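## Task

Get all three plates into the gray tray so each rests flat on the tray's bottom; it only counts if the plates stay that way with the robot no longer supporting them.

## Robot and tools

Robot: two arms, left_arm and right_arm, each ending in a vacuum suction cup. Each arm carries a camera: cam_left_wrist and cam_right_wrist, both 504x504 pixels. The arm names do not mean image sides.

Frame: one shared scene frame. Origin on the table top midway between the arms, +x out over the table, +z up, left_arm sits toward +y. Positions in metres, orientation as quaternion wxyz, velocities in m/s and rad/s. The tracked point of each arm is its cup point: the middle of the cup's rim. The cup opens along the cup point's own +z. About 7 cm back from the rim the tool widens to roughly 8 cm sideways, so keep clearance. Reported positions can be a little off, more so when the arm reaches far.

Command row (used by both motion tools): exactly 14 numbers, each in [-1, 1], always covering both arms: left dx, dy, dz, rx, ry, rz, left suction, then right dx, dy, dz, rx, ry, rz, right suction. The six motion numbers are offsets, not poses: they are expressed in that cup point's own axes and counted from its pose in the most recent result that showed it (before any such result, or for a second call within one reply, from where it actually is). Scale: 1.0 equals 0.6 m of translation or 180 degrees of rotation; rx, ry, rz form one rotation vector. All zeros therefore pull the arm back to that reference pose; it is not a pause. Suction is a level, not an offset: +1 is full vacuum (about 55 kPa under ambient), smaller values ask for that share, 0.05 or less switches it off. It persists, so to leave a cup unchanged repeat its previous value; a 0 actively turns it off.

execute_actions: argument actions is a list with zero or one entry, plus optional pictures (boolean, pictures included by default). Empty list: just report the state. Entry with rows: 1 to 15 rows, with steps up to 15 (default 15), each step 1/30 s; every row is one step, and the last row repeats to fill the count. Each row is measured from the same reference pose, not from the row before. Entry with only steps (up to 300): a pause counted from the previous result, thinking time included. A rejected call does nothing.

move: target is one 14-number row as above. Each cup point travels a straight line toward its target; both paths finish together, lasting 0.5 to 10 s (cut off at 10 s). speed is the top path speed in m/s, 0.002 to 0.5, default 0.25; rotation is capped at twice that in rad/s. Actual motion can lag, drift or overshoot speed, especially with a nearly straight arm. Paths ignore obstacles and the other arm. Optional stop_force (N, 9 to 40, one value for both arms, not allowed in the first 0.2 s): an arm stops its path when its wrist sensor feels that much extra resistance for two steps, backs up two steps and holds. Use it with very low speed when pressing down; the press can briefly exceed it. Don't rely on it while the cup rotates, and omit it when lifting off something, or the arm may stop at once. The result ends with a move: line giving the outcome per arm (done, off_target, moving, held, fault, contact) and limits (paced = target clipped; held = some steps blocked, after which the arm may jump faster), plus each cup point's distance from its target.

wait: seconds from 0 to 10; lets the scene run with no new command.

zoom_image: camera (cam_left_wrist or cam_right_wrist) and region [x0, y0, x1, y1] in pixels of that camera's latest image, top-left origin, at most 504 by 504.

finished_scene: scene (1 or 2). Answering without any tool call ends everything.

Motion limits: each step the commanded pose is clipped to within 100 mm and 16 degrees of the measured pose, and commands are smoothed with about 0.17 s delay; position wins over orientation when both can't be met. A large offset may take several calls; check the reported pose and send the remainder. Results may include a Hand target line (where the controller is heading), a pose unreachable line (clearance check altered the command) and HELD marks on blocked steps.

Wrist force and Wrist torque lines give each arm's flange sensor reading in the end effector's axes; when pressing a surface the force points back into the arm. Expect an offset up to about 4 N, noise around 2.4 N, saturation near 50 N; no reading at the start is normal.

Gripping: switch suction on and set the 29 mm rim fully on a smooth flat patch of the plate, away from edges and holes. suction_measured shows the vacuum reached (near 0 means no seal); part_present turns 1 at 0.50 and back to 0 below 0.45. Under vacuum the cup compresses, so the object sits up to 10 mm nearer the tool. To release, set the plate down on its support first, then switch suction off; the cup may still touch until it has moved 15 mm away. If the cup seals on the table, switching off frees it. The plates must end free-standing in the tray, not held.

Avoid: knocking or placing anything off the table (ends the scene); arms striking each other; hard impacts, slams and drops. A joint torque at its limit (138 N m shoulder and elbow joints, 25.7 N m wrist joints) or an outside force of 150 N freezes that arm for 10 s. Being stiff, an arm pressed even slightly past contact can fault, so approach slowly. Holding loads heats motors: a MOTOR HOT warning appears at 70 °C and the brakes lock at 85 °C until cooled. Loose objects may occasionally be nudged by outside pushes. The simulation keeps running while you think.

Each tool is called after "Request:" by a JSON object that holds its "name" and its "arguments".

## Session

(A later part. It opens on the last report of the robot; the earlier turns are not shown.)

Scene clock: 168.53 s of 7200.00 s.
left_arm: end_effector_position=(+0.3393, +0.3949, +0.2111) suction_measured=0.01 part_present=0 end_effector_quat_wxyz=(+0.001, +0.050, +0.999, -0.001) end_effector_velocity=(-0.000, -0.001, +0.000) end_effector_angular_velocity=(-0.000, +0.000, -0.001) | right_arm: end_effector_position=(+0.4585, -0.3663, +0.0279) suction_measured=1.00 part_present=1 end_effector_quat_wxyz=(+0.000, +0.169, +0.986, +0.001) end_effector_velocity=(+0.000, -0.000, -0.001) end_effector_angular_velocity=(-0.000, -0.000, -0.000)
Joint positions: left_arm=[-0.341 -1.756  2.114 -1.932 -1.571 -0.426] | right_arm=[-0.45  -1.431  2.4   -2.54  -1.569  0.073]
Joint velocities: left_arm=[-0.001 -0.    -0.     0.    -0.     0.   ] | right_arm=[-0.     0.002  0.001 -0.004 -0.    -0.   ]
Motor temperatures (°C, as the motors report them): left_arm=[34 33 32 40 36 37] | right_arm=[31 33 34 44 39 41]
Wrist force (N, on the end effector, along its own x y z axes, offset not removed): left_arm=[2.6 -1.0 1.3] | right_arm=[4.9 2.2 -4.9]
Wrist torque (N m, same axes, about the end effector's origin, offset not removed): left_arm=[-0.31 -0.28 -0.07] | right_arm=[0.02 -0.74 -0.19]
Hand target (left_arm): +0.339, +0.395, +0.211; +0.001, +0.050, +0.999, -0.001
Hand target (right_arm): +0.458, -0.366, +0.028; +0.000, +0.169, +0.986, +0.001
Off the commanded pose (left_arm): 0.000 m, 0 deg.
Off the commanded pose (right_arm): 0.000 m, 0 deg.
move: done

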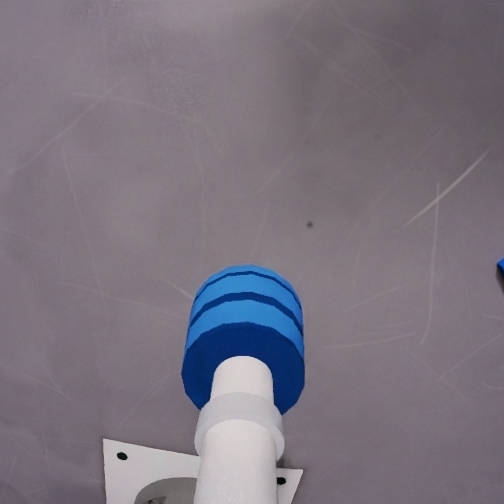

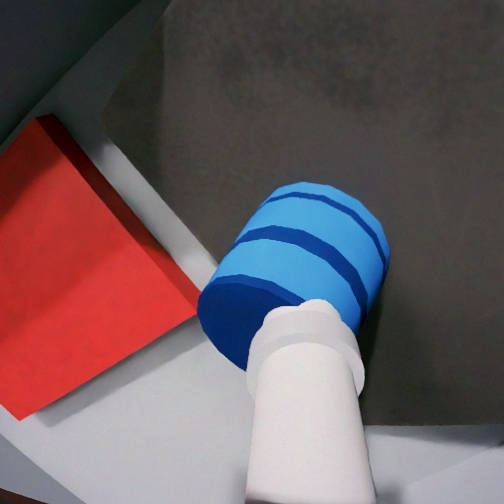

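Caught on the right rim, with spare room by the red plate. Lifting, shifting left, retrying.

Request:
{"name": "move", "arguments": {"target": [0,0,0,0,0,0,0,0,0,-0.055,0,0,0,1], "speed": 0.03}}

Request:
{"name": "move", "arguments": {"target": [0,0,0,0,0,0,0,0.013,0.016,0,0,0,0.015,1], "speed": 0.03}}

Request:
{"name": "move", "arguments": {"target": [0,0,0,0,0,0,0,0,0,0.055,0,0,0,1], "speed": 0.01, "stop_force": 9}}

Scene clock: 180.63 s of 7200.00 s.
left_arm: end_effector_position=(+0.3393, +0.3949, +0.2111) suction_measured=0.01 part_present=0 end_effector_quat_wxyz=(+0.001, +0.050, +0.999, -0.001) end_effector_velocity=(-0.000, -0.001, -0.000) end_effector_angular_velocity=(+0.000, +0.000, -0.002) | right_arm: end_effector_position=(+0.4585, -0.3663, +0.0608) suction_measured=0.99 part_present=1 end_effector_quat_wxyz=(+0.000, +0.169, +0.986, +0.001) end_effector_velocity=(-0.000, -0.000, +0.002) end_effector_angular_velocity=(-0.000, +0.000, -0.001)
Joint positions: left_arm=[-0.341 -1.756  2.114 -1.932 -1.571 -0.426] | right_arm=[-0.449 -1.52   2.368 -2.419 -1.569  0.073]
Joint velocities: left_arm=[-0.002  0.     0.    -0.     0.     0.   ] | right_arm=[-0.001 -0.004 -0.002  0.007 -0.     0.001]
Motor temperatures (°C, as the motors report them): left_arm=[34 33 32 40 36 37] | right_arm=[31 33 34 44 39 41]
Wrist force (N, on the end effector, along its own x y z axes, offset not removed): left_arm=[-1.2 0.0 1.7] | right_arm=[1.7 1.8 0.6]
Wrist torque (N m, same axes, about the end effector's origin, offset not removed): left_arm=[-0.36 0.26 -0.14] | right_arm=[0.18 -0.41 -0.11]
Hand target (left_arm): +0.339, +0.395, +0.211; +0.001, +0.050, +0.999, -0.001
Hand target (right_arm): +0.459, -0.366, +0.061; +0.000, +0.169, +0.986, +0.001
Off the commanded pose (left_arm): 0.000 m, 0 deg.
Off the commanded pose (right_arm): 0.000 m, 0 deg.
After step 220, 3.33 s passed at rest.
move: done

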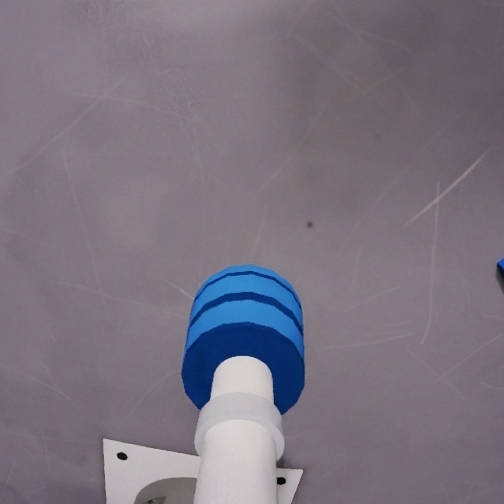

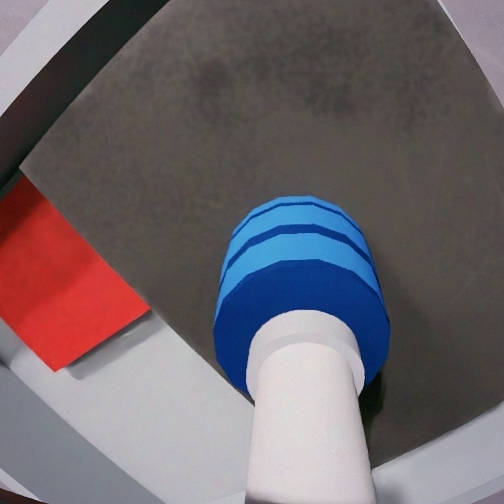

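Scene clock: 181.67 s of 7200.00 s.
left_arm: end_effector_position=(+0.3393, +0.3949, +0.2111) suction_measured=0.01 part_present=0 end_effector_quat_wxyz=(+0.001, +0.050, +0.999, -0.001) end_effector_velocity=(+0.000, +0.000, +0.000) end_effector_angular_velocity=(+0.000, -0.000, +0.001) | right_arm: end_effector_position=(+0.4544, -0.3548, +0.0608) suction_measured=1.00 part_present=1 end_effector_quat_wxyz=(+0.000, +0.191, +0.982, +0.001) end_effector_velocity=(-0.001, +0.002, -0.000) end_effector_angular_velocity=(+0.000, +0.001, -0.007)
Joint positions: left_arm=[-0.341 -1.756  2.114 -1.932 -1.571 -0.426] | right_arm=[-0.423 -1.527  2.375 -2.42  -1.569  0.146]
Joint velocities: left_arm=[ 0.001 -0.    -0.     0.     0.     0.   ] | right_arm=[ 0.004 -0.001  0.002  0.     0.     0.011]
Motor temperatures (°C, as the motors report them): left_arm=[34 33 32 40 36 37] | right_arm=[31 33 34 44 39 41]
Wrist force (N, on the end effector, along its own x y z axes, offset not removed): left_arm=[-4.7 -0.9 0.9] | right_arm=[-0.1 -0.8 0.5]
Wrist torque (N m, same axes, about the end effector's origin, offset not removed): left_arm=[-0.22 0.62 0.11] | right_arm=[-0.23 -0.20 -0.19]
Hand target (left_arm): +0.339, +0.395, +0.211; +0.001, +0.050, +0.999, -0.001
Hand target (right_arm): +0.454, -0.355, +0.061; +0.000, +0.192, +0.981, +0.001
Off the commanded pose (left_arm): 0.000 m, 0 deg.
Off the commanded pose (right_arm): 0.000 m, 0 deg.
move: done

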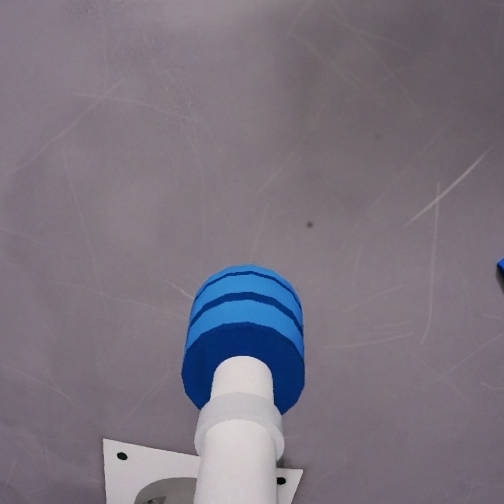

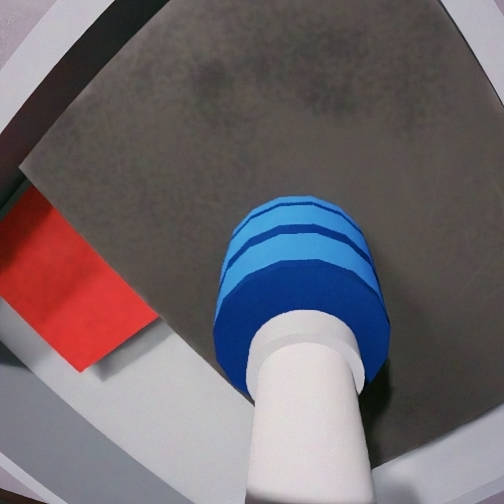

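Scene clock: 185.20 s of 7200.00 s.
left_arm: end_effector_position=(+0.3393, +0.3949, +0.2111) suction_measured=0.01 part_present=0 end_effector_quat_wxyz=(+0.001, +0.050, +0.999, -0.001) end_effector_velocity=(+0.000, +0.000, +0.000) end_effector_angular_velocity=(-0.000, -0.000, +0.001) | right_arm: end_effector_position=(+0.4544, -0.3548, +0.0279) suction_measured=1.00 part_present=1 end_effector_quat_wxyz=(+0.000, +0.191, +0.982, +0.001) end_effector_velocity=(+0.000, -0.001, -0.002) end_effector_angular_velocity=(+0.000, +0.000, -0.001)
Joint positions: left_arm=[-0.341 -1.756  2.114 -1.932 -1.571 -0.426] | right_arm=[-0.423 -1.437  2.408 -2.542 -1.569  0.146]
Joint velocities: left_arm=[ 0.001 -0.    -0.     0.    -0.     0.   ] | right_arm=[-0.001  0.006  0.001 -0.007  0.    -0.   ]
Motor temperatures (°C, as the motors report them): left_arm=[34 33 32 40 36 37] | right_arm=[31 33 34 44 39 41]
Wrist force (N, on the end effector, along its own x y z axes, offset not removed): left_arm=[-0.8 0.5 1.2] | right_arm=[2.3 1.1 -0.5]
Wrist torque (N m, same axes, about the end effector's origin, offset not removed): left_arm=[0.16 0.06 0.17] | right_arm=[0.03 -0.36 -0.23]
Hand target (left_arm): +0.339, +0.395, +0.211; +0.001, +0.050, +0.999, -0.001
Hand target (right_arm): +0.454, -0.355, +0.028; +0.000, +0.191, +0.982, +0.001
Off the commanded pose (left_arm): 0.000 m, 0 deg.
Off the commanded pose (right_arm): 0.000 m, 0 deg.
move: done

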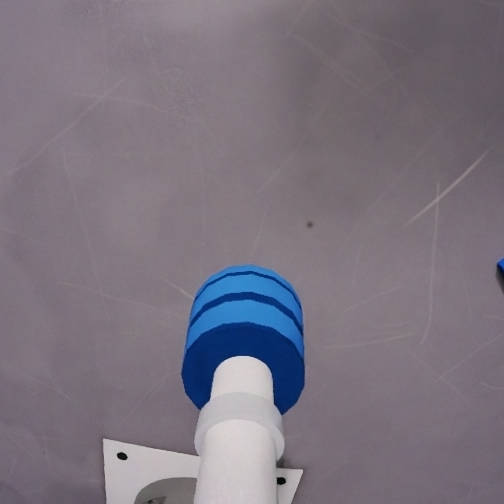

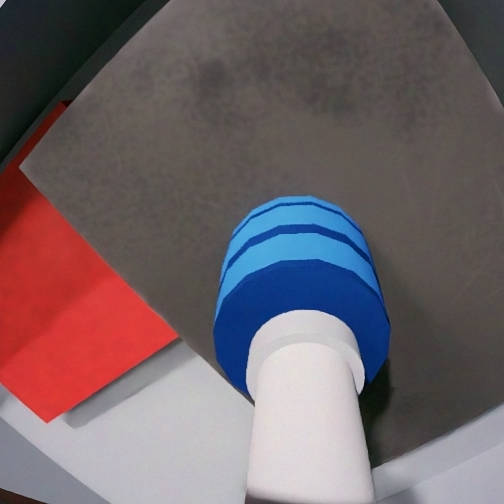

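Request:
{"name": "move", "arguments": {"target": [0,0,0,0,0,0,0,-0.006,-0.008,0.012,0,0,0,1], "speed": 0.005, "stop_force": 9}}

Request:
{"name": "move", "arguments": {"target": [0,0,0,0,0,0,0,0,0,0.04,0,0,0,1], "speed": 0.005, "stop_force": 9}}

Scene clock: 192.20 s of 7200.00 s.
left_arm: end_effector_position=(+0.3393, +0.3949, +0.2111) suction_measured=0.01 part_present=0 end_effector_quat_wxyz=(+0.001, +0.050, +0.999, -0.001) end_effector_velocity=(+0.000, +0.000, -0.000) end_effector_angular_velocity=(-0.000, -0.000, +0.000) | right_arm: end_effector_position=(+0.4559, -0.3606, +0.0207) suction_measured=1.00 part_present=1 end_effector_quat_wxyz=(+0.000, +0.191, +0.982, +0.001) end_effector_velocity=(+0.000, -0.000, -0.001) end_effector_angular_velocity=(-0.000, -0.000, +0.002)
Joint positions: left_arm=[-0.341 -1.756  2.114 -1.932 -1.571 -0.426] | right_arm=[-0.437 -1.414  2.412 -2.569 -1.569  0.132]
Joint velocities: left_arm=[ 0.  0. -0. -0. -0. -0.] | right_arm=[-0.001  0.002  0.    -0.003 -0.    -0.003]
Motor temperatures (°C, as the motors report them): left_arm=[34 33 32 40 36 37] | right_arm=[31 33 34 44 39 41]
Wrist force (N, on the end effector, along its own x y z axes, offset not removed): left_arm=[2.2 4.0 1.7] | right_arm=[2.4 0.8 0.7]
Wrist torque (N m, same axes, about the end effector's origin, offset not removed): left_arm=[0.37 -0.39 0.22] | right_arm=[0.02 -0.54 -0.19]
Hand target (left_arm): +0.339, +0.395, +0.211; +0.001, +0.050, +0.999, -0.001
Hand target (right_arm): +0.456, -0.361, +0.021; +0.000, +0.191, +0.982, +0.001
Off the commanded pose (left_arm): 0.000 m, 0 deg.
Off the commanded pose (right_arm): 0.000 m, 0 deg.
After step 90, 1.93 s passed at rest.
move: done

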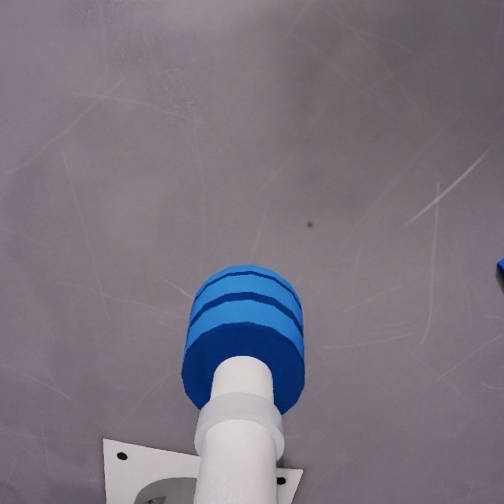

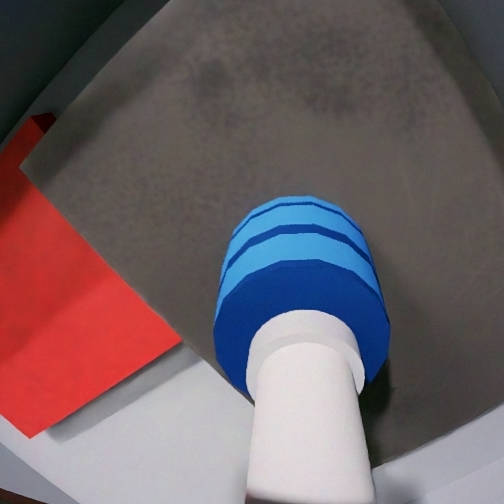

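Scene clock: 196.40 s of 7200.00 s.
left_arm: end_effector_position=(+0.3393, +0.3949, +0.2111) suction_measured=0.01 part_present=0 end_effector_quat_wxyz=(+0.001, +0.050, +0.999, -0.001) end_effector_velocity=(-0.000, -0.001, -0.000) end_effector_angular_velocity=(-0.000, +0.000, -0.002) | right_arm: end_effector_position=(+0.4558, -0.3605, +0.0016) suction_measured=1.00 part_present=1 end_effector_quat_wxyz=(+0.000, +0.191, +0.982, +0.001) end_effector_velocity=(-0.001, -0.000, +0.001) end_effector_angular_velocity=(+0.000, +0.001, +0.000)
Joint positions: left_arm=[-0.341 -1.756  2.114 -1.932 -1.571 -0.426] | right_arm=[-0.437 -1.356  2.426 -2.641 -1.569  0.132]
Joint velocities: left_arm=[-0.002 -0.     0.     0.    -0.     0.   ] | right_arm=[-0.001 -0.005 -0.     0.007  0.    -0.001]
Motor temperatures (°C, as the motors report them): left_arm=[34 33 32 40 36 37] | right_arm=[31 33 34 44 39 41]
Wrist force (N, on the end effector, along its own x y z axes, offset not removed): left_arm=[-2.5 0.7 0.7] | right_arm=[8.1 -0.8 -30.7]
Wrist torque (N m, same axes, about the end effector's origin, offset not removed): left_arm=[0.01 0.31 0.07] | right_arm=[0.01 -0.62 -0.28]
Hand target (left_arm): +0.339, +0.395, +0.211; +0.001, +0.050, +0.999, -0.001
Hand target (right_arm): +0.456, -0.361, +0.002; +0.000, +0.191, +0.982, +0.001
Off the commanded pose (left_arm): 0.000 m, 0 deg.
Off the commanded pose (right_arm): 0.005 m, 0 deg.
move: contact (right_arm)

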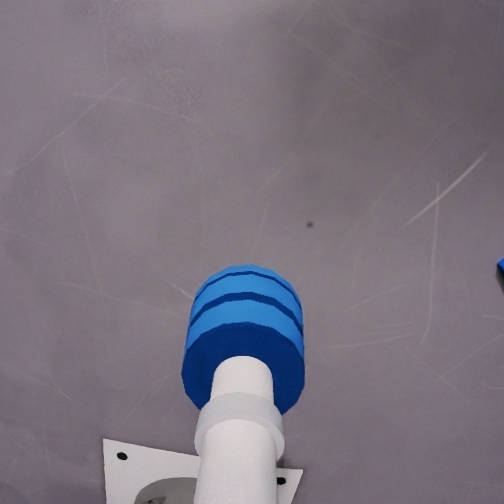

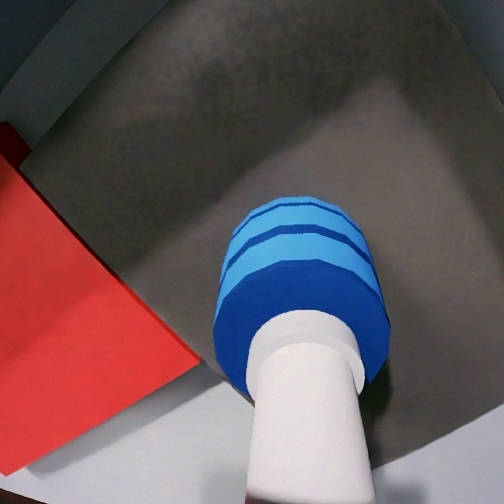

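Request:
{"name": "execute_actions", "arguments": {"actions": [{"rows":[[0,0,0,0,0,0,0,0,0,0,0,0,0,0]],"steps":6}], "pictures": false}}

Request:
{"name": "move", "arguments": {"target": [0,0,0,0,0,0,0,0,0,-0.17,0,0,0,0]}}

Request:
{"name": "move", "arguments": {"target": [0,0,0,0,0,0,0,0.555,0.655,0,0,0,0,0]}}

Request:
{"name": "move", "arguments": {"target": [0,0,0,0,0,0,0,0,0,0.11,0,0,0,0]}}

Scene clock: 201.80 s of 7200.00 s.
left_arm: end_effector_position=(+0.3393, +0.3949, +0.2111) suction_measured=0.01 part_present=0 end_effector_quat_wxyz=(+0.001, +0.050, +0.999, -0.001) end_effector_velocity=(+0.000, -0.000, +0.000) end_effector_angular_velocity=(-0.000, -0.000, -0.000) | right_arm: end_effector_position=(+0.4560, -0.3606, +0.0018) suction_measured=0.00 part_present=0 end_effector_quat_wxyz=(+0.000, +0.191, +0.982, +0.001) end_effector_velocity=(+0.000, -0.001, -0.001) end_effector_angular_velocity=(-0.000, +0.001, -0.001)
Joint positions: left_arm=[-0.341 -1.756  2.114 -1.932 -1.571 -0.426] | right_arm=[-0.437 -1.356  2.426 -2.641 -1.569  0.132]
Joint velocities: left_arm=[-0.  0. -0. -0.  0. -0.] | right_arm=[-0.002  0.003  0.    -0.002 -0.    -0.001]
Motor temperatures (°C, as the motors report them): left_arm=[34 33 32 40 36 37] | right_arm=[31 33 34 44 39 41]
Wrist force (N, on the end effector, along its own x y z axes, offset not removed): left_arm=[-1.2 3.0 -2.2] | right_arm=[11.8 -1.5 -30.4]
Wrist torque (N m, same axes, about the end effector's origin, offset not removed): left_arm=[0.23 0.27 0.07] | right_arm=[-0.03 -0.53 -0.14]
Hand target (left_arm): +0.339, +0.395, +0.211; +0.001, +0.050, +0.999, -0.001
Hand target (right_arm): +0.456, -0.361, +0.002; +0.000, +0.191, +0.982, +0.001
Off the commanded pose (left_arm): 0.000 m, 0 deg.
Off the commanded pose (right_arm): 0.000 m, 0 deg.
Steps of this call (steps 1 to 90: nothing new was sent; then 2.20 s passed at rest; steps 91 to 96: all 6 steps of this action). Readings (end_effector_position | what the end effector reports):
91: left_arm (+0.3393, +0.3949, +0.2111) | right_arm (+0.4559, -0.3605, +0.0018) | left_arm suction_measured=0.01 part_present=0 | right_arm suction_measured=0.66 part_present=1
92: left_arm (+0.3393, +0.3949, +0.2111) | right_arm (+0.4559, -0.3606, +0.0018) | left_arm suction_measured=0.01 part_present=0 | right_arm suction_measured=0.00 part_present=0
94: left_arm (+0.3393, +0.3949, +0.2111) | right_arm (+0.4560, -0.3606, +0.0018) | left_arm suction_measured=0.01 part_present=0 | right_arm suction_measured=0.00 part_present=0
96: the state above

Scene clock: 203.03 s of 7200.00 s.
left_arm: end_effector_position=(+0.3393, +0.3949, +0.2111) suction_measured=0.01 part_present=0 end_effector_quat_wxyz=(+0.001, +0.050, +0.999, -0.001) end_effector_velocity=(-0.000, -0.000, -0.000) end_effector_angular_velocity=(+0.001, -0.000, -0.001) | right_arm: end_effector_position=(+0.4559, -0.3605, +0.1036) suction_measured=0.00 part_present=0 end_effector_quat_wxyz=(+0.000, +0.191, +0.982, +0.001) end_effector_velocity=(-0.000, +0.000, +0.003) end_effector_angular_velocity=(+0.000, +0.001, +0.001)
Joint positions: left_arm=[-0.341 -1.756  2.114 -1.932 -1.571 -0.426] | right_arm=[-0.437 -1.623  2.319 -2.267 -1.569  0.132]
Joint velocities: left_arm=[-0.001 -0.     0.     0.     0.001  0.   ] | right_arm=[ 0.    -0.006 -0.004  0.01   0.    -0.001]
Motor temperatures (°C, as the motors report them): left_arm=[34 33 32 40 36 37] | right_arm=[31 33 34 44 39 41]
Wrist force (N, on the end effector, along its own x y z axes, offset not removed): left_arm=[3.4 -1.8 -2.1] | right_arm=[3.1 0.9 0.1]
Wrist torque (N m, same axes, about the end effector's origin, offset not removed): left_arm=[-0.30 -0.26 0.15] | right_arm=[0.10 -0.65 -0.26]
Hand target (left_arm): +0.339, +0.395, +0.211; +0.001, +0.050, +0.999, -0.001
Hand target (right_arm): +0.456, -0.361, +0.104; +0.000, +0.191, +0.982, +0.001
Off the commanded pose (left_arm): 0.000 m, 0 deg.
Off the commanded pose (right_arm): 0.000 m, 0 deg.
move: done

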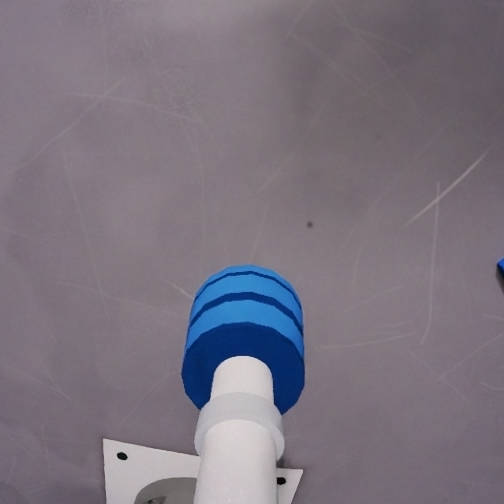

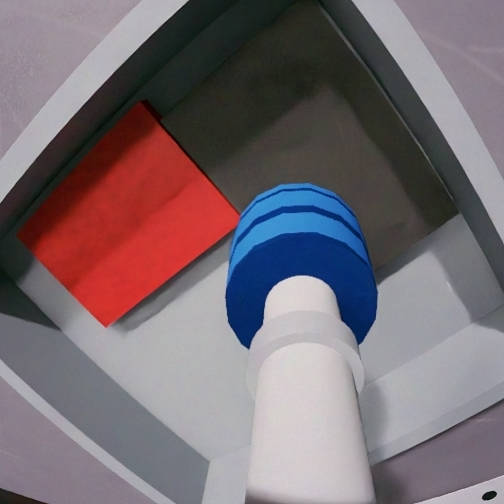

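Scene clock: 205.67 s of 7200.00 s.
left_arm: end_effector_position=(+0.3393, +0.3949, +0.2111) suction_measured=0.01 part_present=0 end_effector_quat_wxyz=(+0.001, +0.050, +0.999, -0.001) end_effector_velocity=(+0.000, +0.000, +0.000) end_effector_angular_velocity=(+0.000, -0.000, +0.000) | right_arm: end_effector_position=(+0.2942, +0.1290, +0.1032) suction_measured=0.00 part_present=0 end_effector_quat_wxyz=(-0.000, +0.191, +0.982, +0.000) end_effector_velocity=(+0.000, +0.002, +0.000) end_effector_angular_velocity=(-0.001, -0.000, -0.001)
Joint positions: left_arm=[-0.341 -1.756  2.114 -1.932 -1.571 -0.426] | right_arm=[ 0.726 -1.232  1.852 -2.192 -1.57   1.295]
Joint velocities: left_arm=[ 0.  0. -0.  0.  0.  0.] | right_arm=[ 0.002  0.004 -0.006  0.003 -0.     0.003]
Motor temperatures (°C, as the motors report them): left_arm=[34 33 32 40 36 37] | right_arm=[31 33 34 44 39 41]
Wrist force (N, on the end effector, along its own x y z axes, offset not removed): left_arm=[-0.4 -0.2 2.8] | right_arm=[1.8 1.6 -1.6]
Wrist torque (N m, same axes, about the end effector's origin, offset not removed): left_arm=[-0.26 0.03 -0.25] | right_arm=[0.23 -0.42 -0.07]
Hand target (left_arm): +0.339, +0.395, +0.211; +0.001, +0.050, +0.999, -0.001
Hand target (right_arm): +0.294, +0.129, +0.103; -0.000, +0.191, +0.982, +0.000
Off the commanded pose (left_arm): 0.000 m, 0 deg.
Off the commanded pose (right_arm): 0.001 m, 0 deg.
move: done

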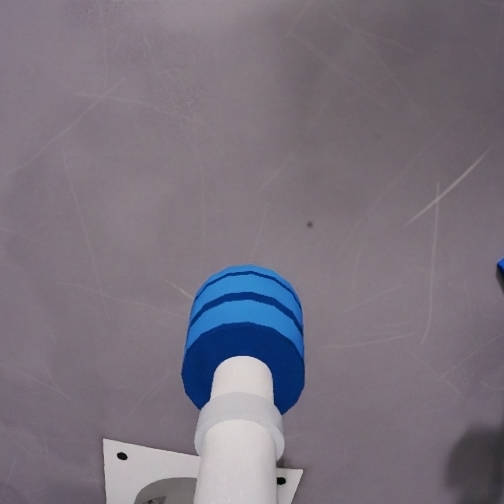

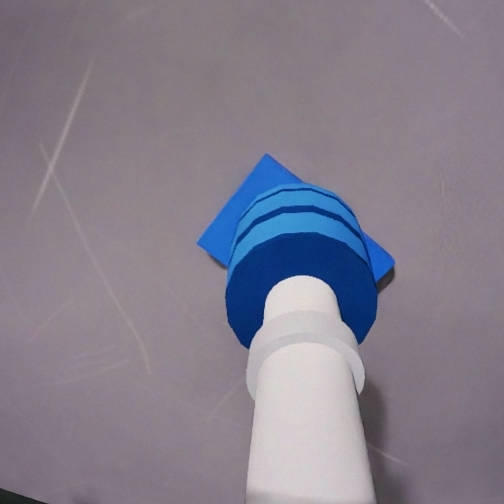

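Scene clock: 206.60 s of 7200.00 s.
left_arm: end_effector_position=(+0.3393, +0.3949, +0.2111) suction_measured=0.01 part_present=0 end_effector_quat_wxyz=(+0.001, +0.050, +0.999, -0.001) end_effector_velocity=(+0.000, +0.000, +0.000) end_effector_angular_velocity=(-0.000, +0.000, +0.001) | right_arm: end_effector_position=(+0.2942, +0.1290, +0.0373) suction_measured=0.00 part_present=0 end_effector_quat_wxyz=(-0.000, +0.191, +0.982, +0.000) end_effector_velocity=(-0.000, +0.000, -0.002) end_effector_angular_velocity=(-0.001, +0.001, -0.001)
Joint positions: left_arm=[-0.341 -1.756  2.114 -1.932 -1.571 -0.426] | right_arm=[ 0.726 -1.127  1.911 -2.355 -1.57   1.295]
Joint velocities: left_arm=[ 0.001  0.    -0.     0.    -0.     0.   ] | right_arm=[ 0.001  0.004  0.001 -0.004  0.     0.001]
Motor temperatures (°C, as the motors report them): left_arm=[34 33 32 40 36 37] | right_arm=[31 33 34 44 39 41]
Wrist force (N, on the end effector, along its own x y z axes, offset not removed): left_arm=[-2.2 2.5 3.2] | right_arm=[2.4 1.7 -0.9]
Wrist torque (N m, same axes, about the end effector's origin, offset not removed): left_arm=[0.35 0.51 0.01] | right_arm=[0.18 -0.47 -0.08]
Hand target (left_arm): +0.339, +0.395, +0.211; +0.001, +0.050, +0.999, -0.001
Hand target (right_arm): +0.294, +0.129, +0.037; -0.000, +0.191, +0.982, +0.000
Off the commanded pose (left_arm): 0.000 m, 0 deg.
Off the commanded pose (right_arm): 0.000 m, 0 deg.
move: done

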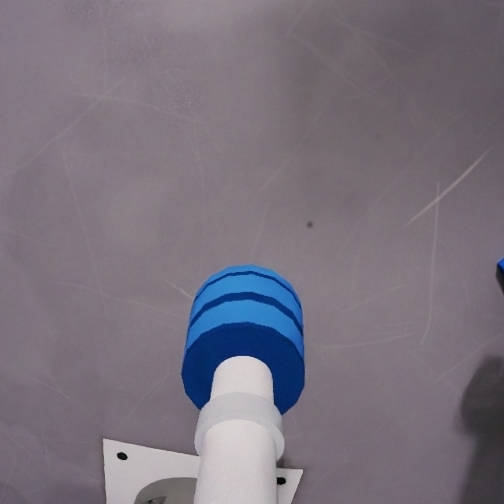

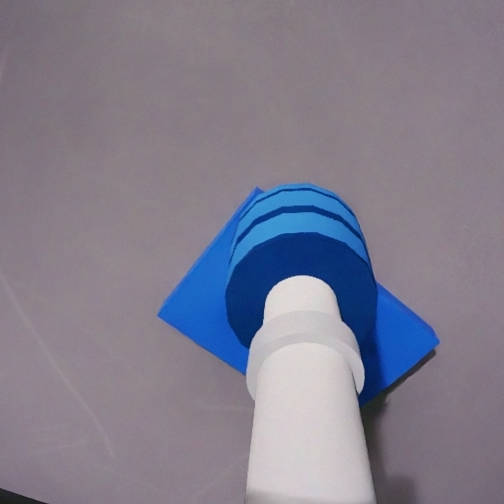

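Request:
{"name": "move", "arguments": {"target": [0,0,0,0,0,0,0,0.06,0,0,0,0,0,0], "speed": 0.1}}

Scene clock: 210.60 s of 7200.00 s.
left_arm: end_effector_position=(+0.3393, +0.3949, +0.2111) suction_measured=0.01 part_present=0 end_effector_quat_wxyz=(+0.001, +0.050, +0.999, -0.001) end_effector_velocity=(+0.000, +0.000, -0.000) end_effector_angular_velocity=(+0.000, -0.000, -0.000) | right_arm: end_effector_position=(+0.2609, +0.1424, +0.0374) suction_measured=0.00 part_present=0 end_effector_quat_wxyz=(-0.000, +0.191, +0.982, +0.000) end_effector_velocity=(-0.002, +0.001, -0.000) end_effector_angular_velocity=(-0.002, -0.000, -0.000)
Joint positions: left_arm=[-0.341 -1.756  2.114 -1.932 -1.571 -0.426] | right_arm=[ 0.788 -1.127  1.912 -2.356 -1.57   1.357]
Joint velocities: left_arm=[ 0.  0.  0. -0.  0.  0.] | right_arm=[ 0.004  0.001 -0.     0.001 -0.001  0.004]
Motor temperatures (°C, as the motors report them): left_arm=[34 33 32 40 36 37] | right_arm=[31 33 34 44 39 41]
Wrist force (N, on the end effector, along its own x y z axes, offset not removed): left_arm=[-1.6 0.6 0.4] | right_arm=[1.3 2.2 -2.0]
Wrist torque (N m, same axes, about the end effector's origin, offset not removed): left_arm=[-0.20 0.25 0.00] | right_arm=[0.29 -0.36 -0.32]
Hand target (left_arm): +0.339, +0.395, +0.211; +0.001, +0.050, +0.999, -0.001
Hand target (right_arm): +0.261, +0.142, +0.037; -0.000, +0.191, +0.982, +0.000
Off the commanded pose (left_arm): 0.000 m, 0 deg.
Off the commanded pose (right_arm): 0.000 m, 0 deg.
After step 90, 0.13 s passed at rest.
move: done

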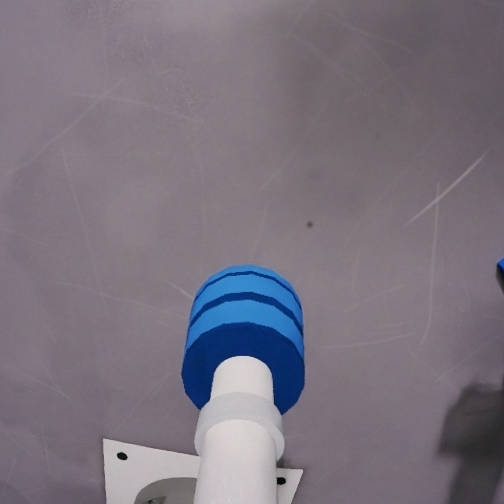

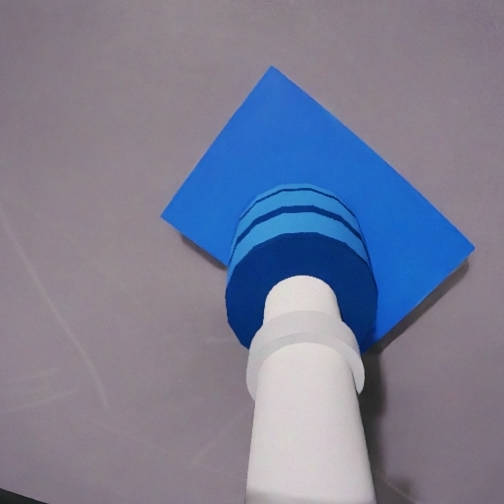

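Request:
{"name": "move", "arguments": {"target": [0,0,0,0,0,0,0,-0.008,-0.007,0.015,0,0,0,1], "speed": 0.02}}

Request:
{"name": "move", "arguments": {"target": [0,0,0,0,0,0,0,0,0,0.06,0,0,0,1], "speed": 0.006, "stop_force": 9}}

Request:
{"name": "move", "arguments": {"target": [0,0,0,0,0,0,0,0,0,-0.17,0,0,0,1]}}

Request:
{"name": "move", "arguments": {"target": [0,0,0,0,0,0,0,-0.443,-0.595,0,0,0,-0.455,1]}}

Request:
{"name": "move", "arguments": {"target": [0,0,0,0,0,0,0,0,0,0.09,0,0,0,1], "speed": 0.02, "stop_force": 9}}

Scene clock: 217.17 s of 7200.00 s.
left_arm: end_effector_position=(+0.3393, +0.3949, +0.2111) suction_measured=0.01 part_present=0 end_effector_quat_wxyz=(+0.001, +0.050, +0.999, -0.001) end_effector_velocity=(+0.000, +0.000, -0.000) end_effector_angular_velocity=(+0.000, +0.000, +0.001) | right_arm: end_effector_position=(+0.2638, +0.1368, +0.0285) suction_measured=0.00 part_present=0 end_effector_quat_wxyz=(-0.000, +0.191, +0.982, +0.000) end_effector_velocity=(+0.001, -0.001, -0.001) end_effector_angular_velocity=(+0.000, +0.000, -0.001)
Joint positions: left_arm=[-0.341 -1.756  2.114 -1.932 -1.571 -0.426] | right_arm=[ 0.778 -1.119  1.93  -2.382 -1.57   1.347]
Joint velocities: left_arm=[ 0.001 -0.     0.     0.     0.    -0.   ] | right_arm=[-0.002  0.002  0.003 -0.004  0.    -0.   ]
Motor temperatures (°C, as the motors report them): left_arm=[34 33 32 40 36 37] | right_arm=[31 33 34 44 39 41]
Wrist force (N, on the end effector, along its own x y z axes, offset not removed): left_arm=[0.9 0.3 1.4] | right_arm=[3.3 0.4 -0.2]
Wrist torque (N m, same axes, about the end effector's origin, offset not removed): left_arm=[-0.17 -0.20 -0.13] | right_arm=[-0.14 -0.63 -0.21]
Hand target (left_arm): +0.339, +0.395, +0.211; +0.001, +0.050, +0.999, -0.001
Hand target (right_arm): +0.264, +0.137, +0.028; -0.000, +0.191, +0.982, +0.000
Off the commanded pose (left_arm): 0.000 m, 0 deg.
Off the commanded pose (right_arm): 0.000 m, 0 deg.
After step 90, 2.73 s passed at rest.
move: done

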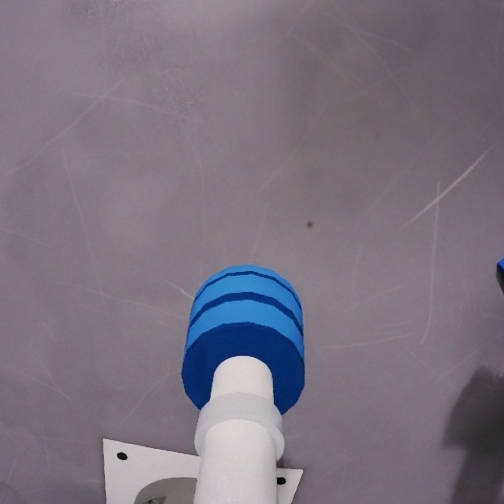

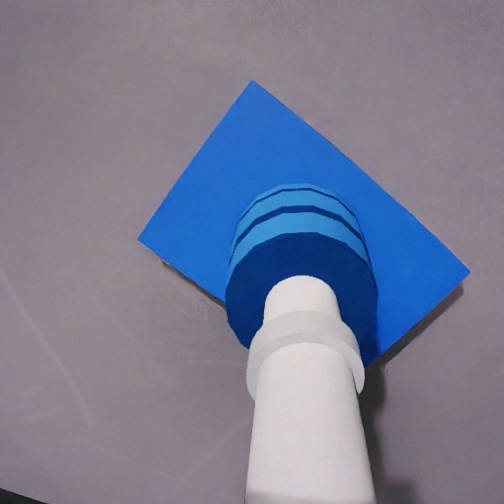

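Scene clock: 222.53 s of 7200.00 s.
left_arm: end_effector_position=(+0.3393, +0.3949, +0.2111) suction_measured=0.01 part_present=0 end_effector_quat_wxyz=(+0.001, +0.050, +0.999, -0.001) end_effector_velocity=(+0.000, +0.001, -0.000) end_effector_angular_velocity=(+0.000, -0.000, +0.001) | right_arm: end_effector_position=(+0.2638, +0.1368, -0.0015) suction_measured=1.00 part_present=1 end_effector_quat_wxyz=(-0.000, +0.191, +0.982, +0.001) end_effector_velocity=(-0.000, -0.001, +0.001) end_effector_angular_velocity=(-0.002, +0.002, -0.001)
Joint positions: left_arm=[-0.341 -1.756  2.114 -1.932 -1.571 -0.426] | right_arm=[ 0.778 -1.063  1.946 -2.455 -1.57   1.347]
Joint velocities: left_arm=[ 0.001 -0.     0.     0.     0.    -0.   ] | right_arm=[-0.001 -0.003  0.     0.006  0.     0.   ]
Motor temperatures (°C, as the motors report them): left_arm=[34 33 32 40 36 37] | right_arm=[31 33 34 44 39 41]
Wrist force (N, on the end effector, along its own x y z axes, offset not removed): left_arm=[-0.2 -0.7 -2.4] | right_arm=[4.0 -4.5 -27.5]
Wrist torque (N m, same axes, about the end effector's origin, offset not removed): left_arm=[-0.23 0.05 -0.01] | right_arm=[-0.23 -0.59 -0.24]
Hand target (left_arm): +0.339, +0.395, +0.211; +0.001, +0.050, +0.999, -0.001
Hand target (right_arm): +0.264, +0.137, -0.001; -0.000, +0.191, +0.982, +0.001
Off the commanded pose (left_arm): 0.000 m, 0 deg.
Off the commanded pose (right_arm): 0.006 m, 0 deg.
move: contact (right_arm)

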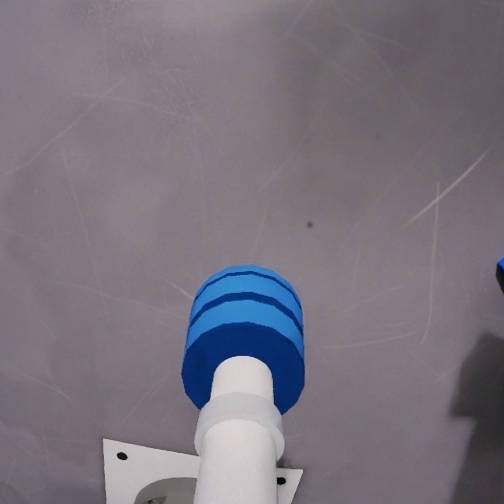

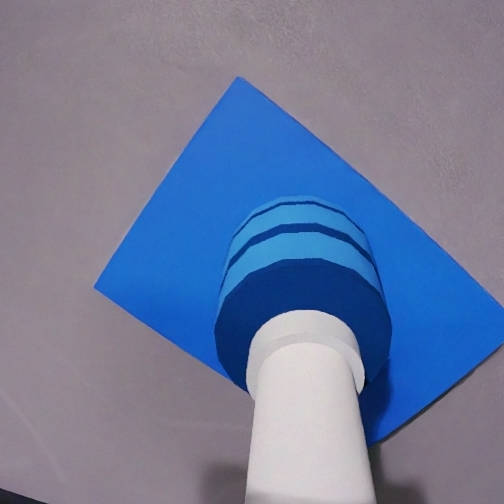

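Scene clock: 223.53 s of 7200.00 s.
left_arm: end_effector_position=(+0.3393, +0.3949, +0.2111) suction_measured=0.01 part_present=0 end_effector_quat_wxyz=(+0.001, +0.050, +0.999, -0.001) end_effector_velocity=(-0.000, -0.001, +0.000) end_effector_angular_velocity=(-0.000, +0.000, -0.001) | right_arm: end_effector_position=(+0.2637, +0.1369, +0.1004) suction_measured=1.00 part_present=1 end_effector_quat_wxyz=(-0.000, +0.191, +0.982, +0.001) end_effector_velocity=(+0.001, -0.000, +0.002) end_effector_angular_velocity=(-0.001, +0.000, -0.002)
Joint positions: left_arm=[-0.341 -1.756  2.114 -1.932 -1.571 -0.426] | right_arm=[ 0.778 -1.237  1.869 -2.203 -1.57   1.347]
Joint velocities: left_arm=[-0.001  0.    -0.     0.    -0.     0.   ] | right_arm=[-0.001 -0.003 -0.002  0.006  0.     0.001]
Motor temperatures (°C, as the motors report them): left_arm=[34 33 32 40 36 37] | right_arm=[31 33 34 44 39 41]
Wrist force (N, on the end effector, along its own x y z axes, offset not removed): left_arm=[1.0 0.6 -3.2] | right_arm=[3.1 2.6 0.1]
Wrist torque (N m, same axes, about the end effector's origin, offset not removed): left_arm=[-0.15 -0.08 -0.02] | right_arm=[0.24 -0.64 -0.24]
Hand target (left_arm): +0.339, +0.395, +0.211; +0.001, +0.050, +0.999, -0.001
Hand target (right_arm): +0.264, +0.137, +0.101; -0.000, +0.191, +0.982, +0.001
Off the commanded pose (left_arm): 0.000 m, 0 deg.
Off the commanded pose (right_arm): 0.000 m, 0 deg.
move: done

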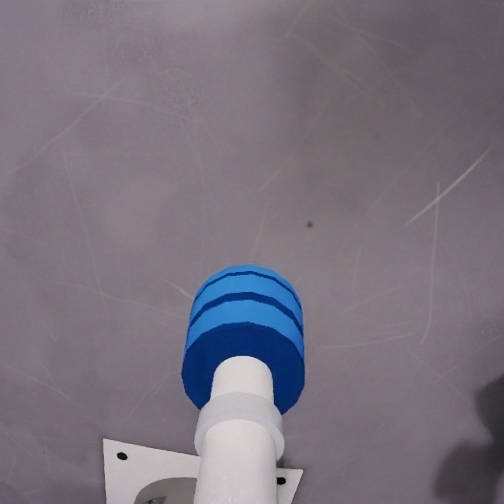

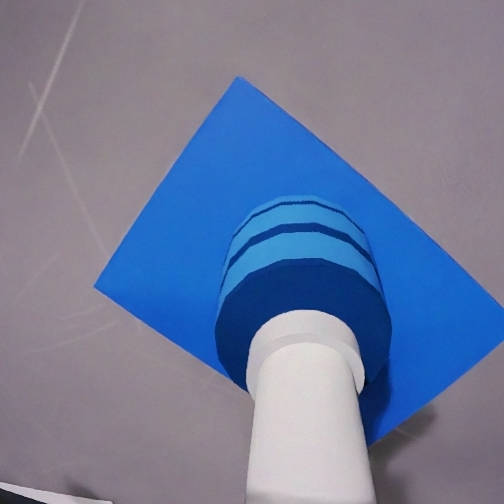

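Scene clock: 226.93 s of 7200.00 s.
left_arm: end_effector_position=(+0.3393, +0.3949, +0.2111) suction_measured=0.01 part_present=0 end_effector_quat_wxyz=(+0.001, +0.050, +0.999, -0.001) end_effector_velocity=(+0.000, -0.000, +0.000) end_effector_angular_velocity=(-0.000, -0.000, +0.000) | right_arm: end_effector_position=(+0.3767, -0.2941, +0.1008) suction_measured=1.00 part_present=1 end_effector_quat_wxyz=(+0.001, -0.498, +0.867, +0.000) end_effector_velocity=(+0.000, -0.002, -0.000) end_effector_angular_velocity=(+0.003, +0.000, +0.010)
Joint positions: left_arm=[-0.341 -1.756  2.114 -1.932 -1.571 -0.426] | right_arm=[-0.287 -1.806  2.474 -2.24  -1.569 -1.147]
Joint velocities: left_arm=[-0.  0. -0. -0. -0. -0.] | right_arm=[-0.008 -0.001  0.     0.001  0.003 -0.017]
Motor temperatures (°C, as the motors report them): left_arm=[34 33 32 40 36 37] | right_arm=[31 33 34 44 39 41]
Wrist force (N, on the end effector, along its own x y z axes, offset not removed): left_arm=[0.0 -0.2 1.3] | right_arm=[2.9 2.0 2.0]
Wrist torque (N m, same axes, about the end effector's origin, offset not removed): left_arm=[-0.16 -0.13 0.08] | right_arm=[0.10 -0.46 -0.20]
Hand target (left_arm): +0.339, +0.395, +0.211; +0.001, +0.050, +0.999, -0.001
Hand target (right_arm): +0.377, -0.294, +0.101; +0.001, -0.499, +0.867, +0.001
Off the commanded pose (left_arm): 0.000 m, 0 deg.
Off the commanded pose (right_arm): 0.001 m, 0 deg.
move: done

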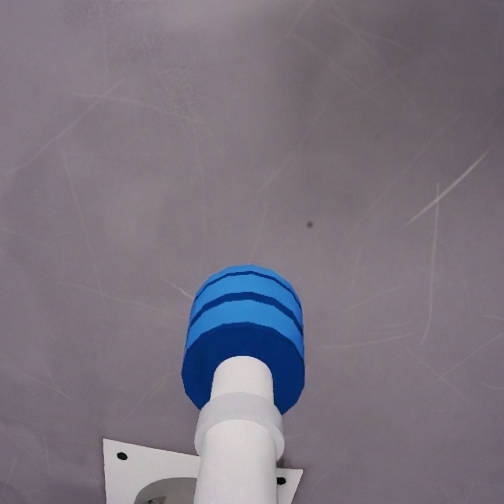

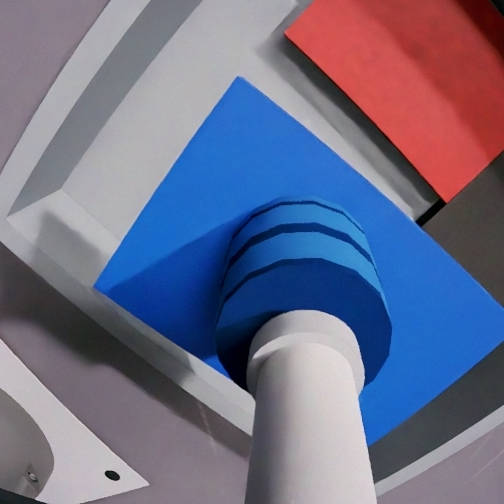

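Scene clock: 229.93 s of 7200.00 s.
left_arm: end_effector_position=(+0.3393, +0.3949, +0.2111) suction_measured=0.01 part_present=0 end_effector_quat_wxyz=(+0.001, +0.050, +0.999, -0.001) end_effector_velocity=(+0.000, -0.000, +0.000) end_effector_angular_velocity=(+0.000, -0.000, -0.001) | right_arm: end_effector_position=(+0.3767, -0.2941, +0.0469) suction_measured=1.00 part_present=1 end_effector_quat_wxyz=(+0.001, -0.498, +0.867, +0.000) end_effector_velocity=(+0.000, -0.000, -0.002) end_effector_angular_velocity=(-0.000, +0.000, +0.000)
Joint positions: left_arm=[-0.341 -1.756  2.114 -1.932 -1.571 -0.426] | right_arm=[-0.287 -1.653  2.553 -2.471 -1.569 -1.147]
Joint velocities: left_arm=[-0.001  0.    -0.     0.     0.     0.   ] | right_arm=[-0.     0.006  0.002 -0.009 -0.    -0.001]
Motor temperatures (°C, as the motors report them): left_arm=[34 33 32 40 36 37] | right_arm=[31 33 34 44 39 41]
Wrist force (N, on the end effector, along its own x y z axes, offset not removed): left_arm=[-0.6 -0.3 3.2] | right_arm=[2.6 2.3 -1.2]
Wrist torque (N m, same axes, about the end effector's origin, offset not removed): left_arm=[-0.19 0.43 0.05] | right_arm=[0.23 -0.47 -0.08]
Hand target (left_arm): +0.339, +0.395, +0.211; +0.001, +0.050, +0.999, -0.001
Hand target (right_arm): +0.377, -0.294, +0.047; +0.001, -0.498, +0.867, +0.000
Off the commanded pose (left_arm): 0.000 m, 0 deg.
Off the commanded pose (right_arm): 0.000 m, 0 deg.
move: done

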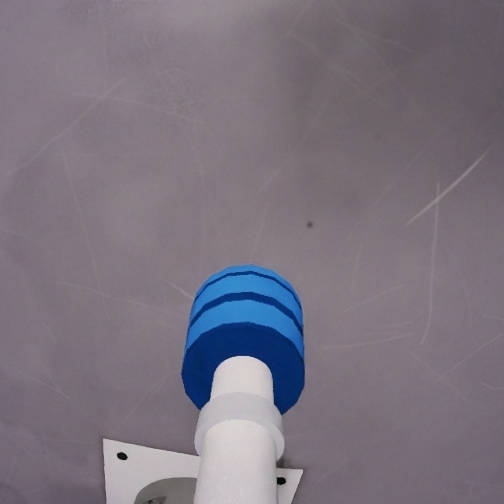

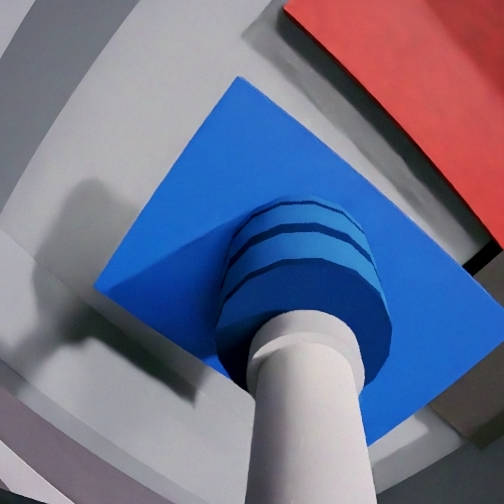

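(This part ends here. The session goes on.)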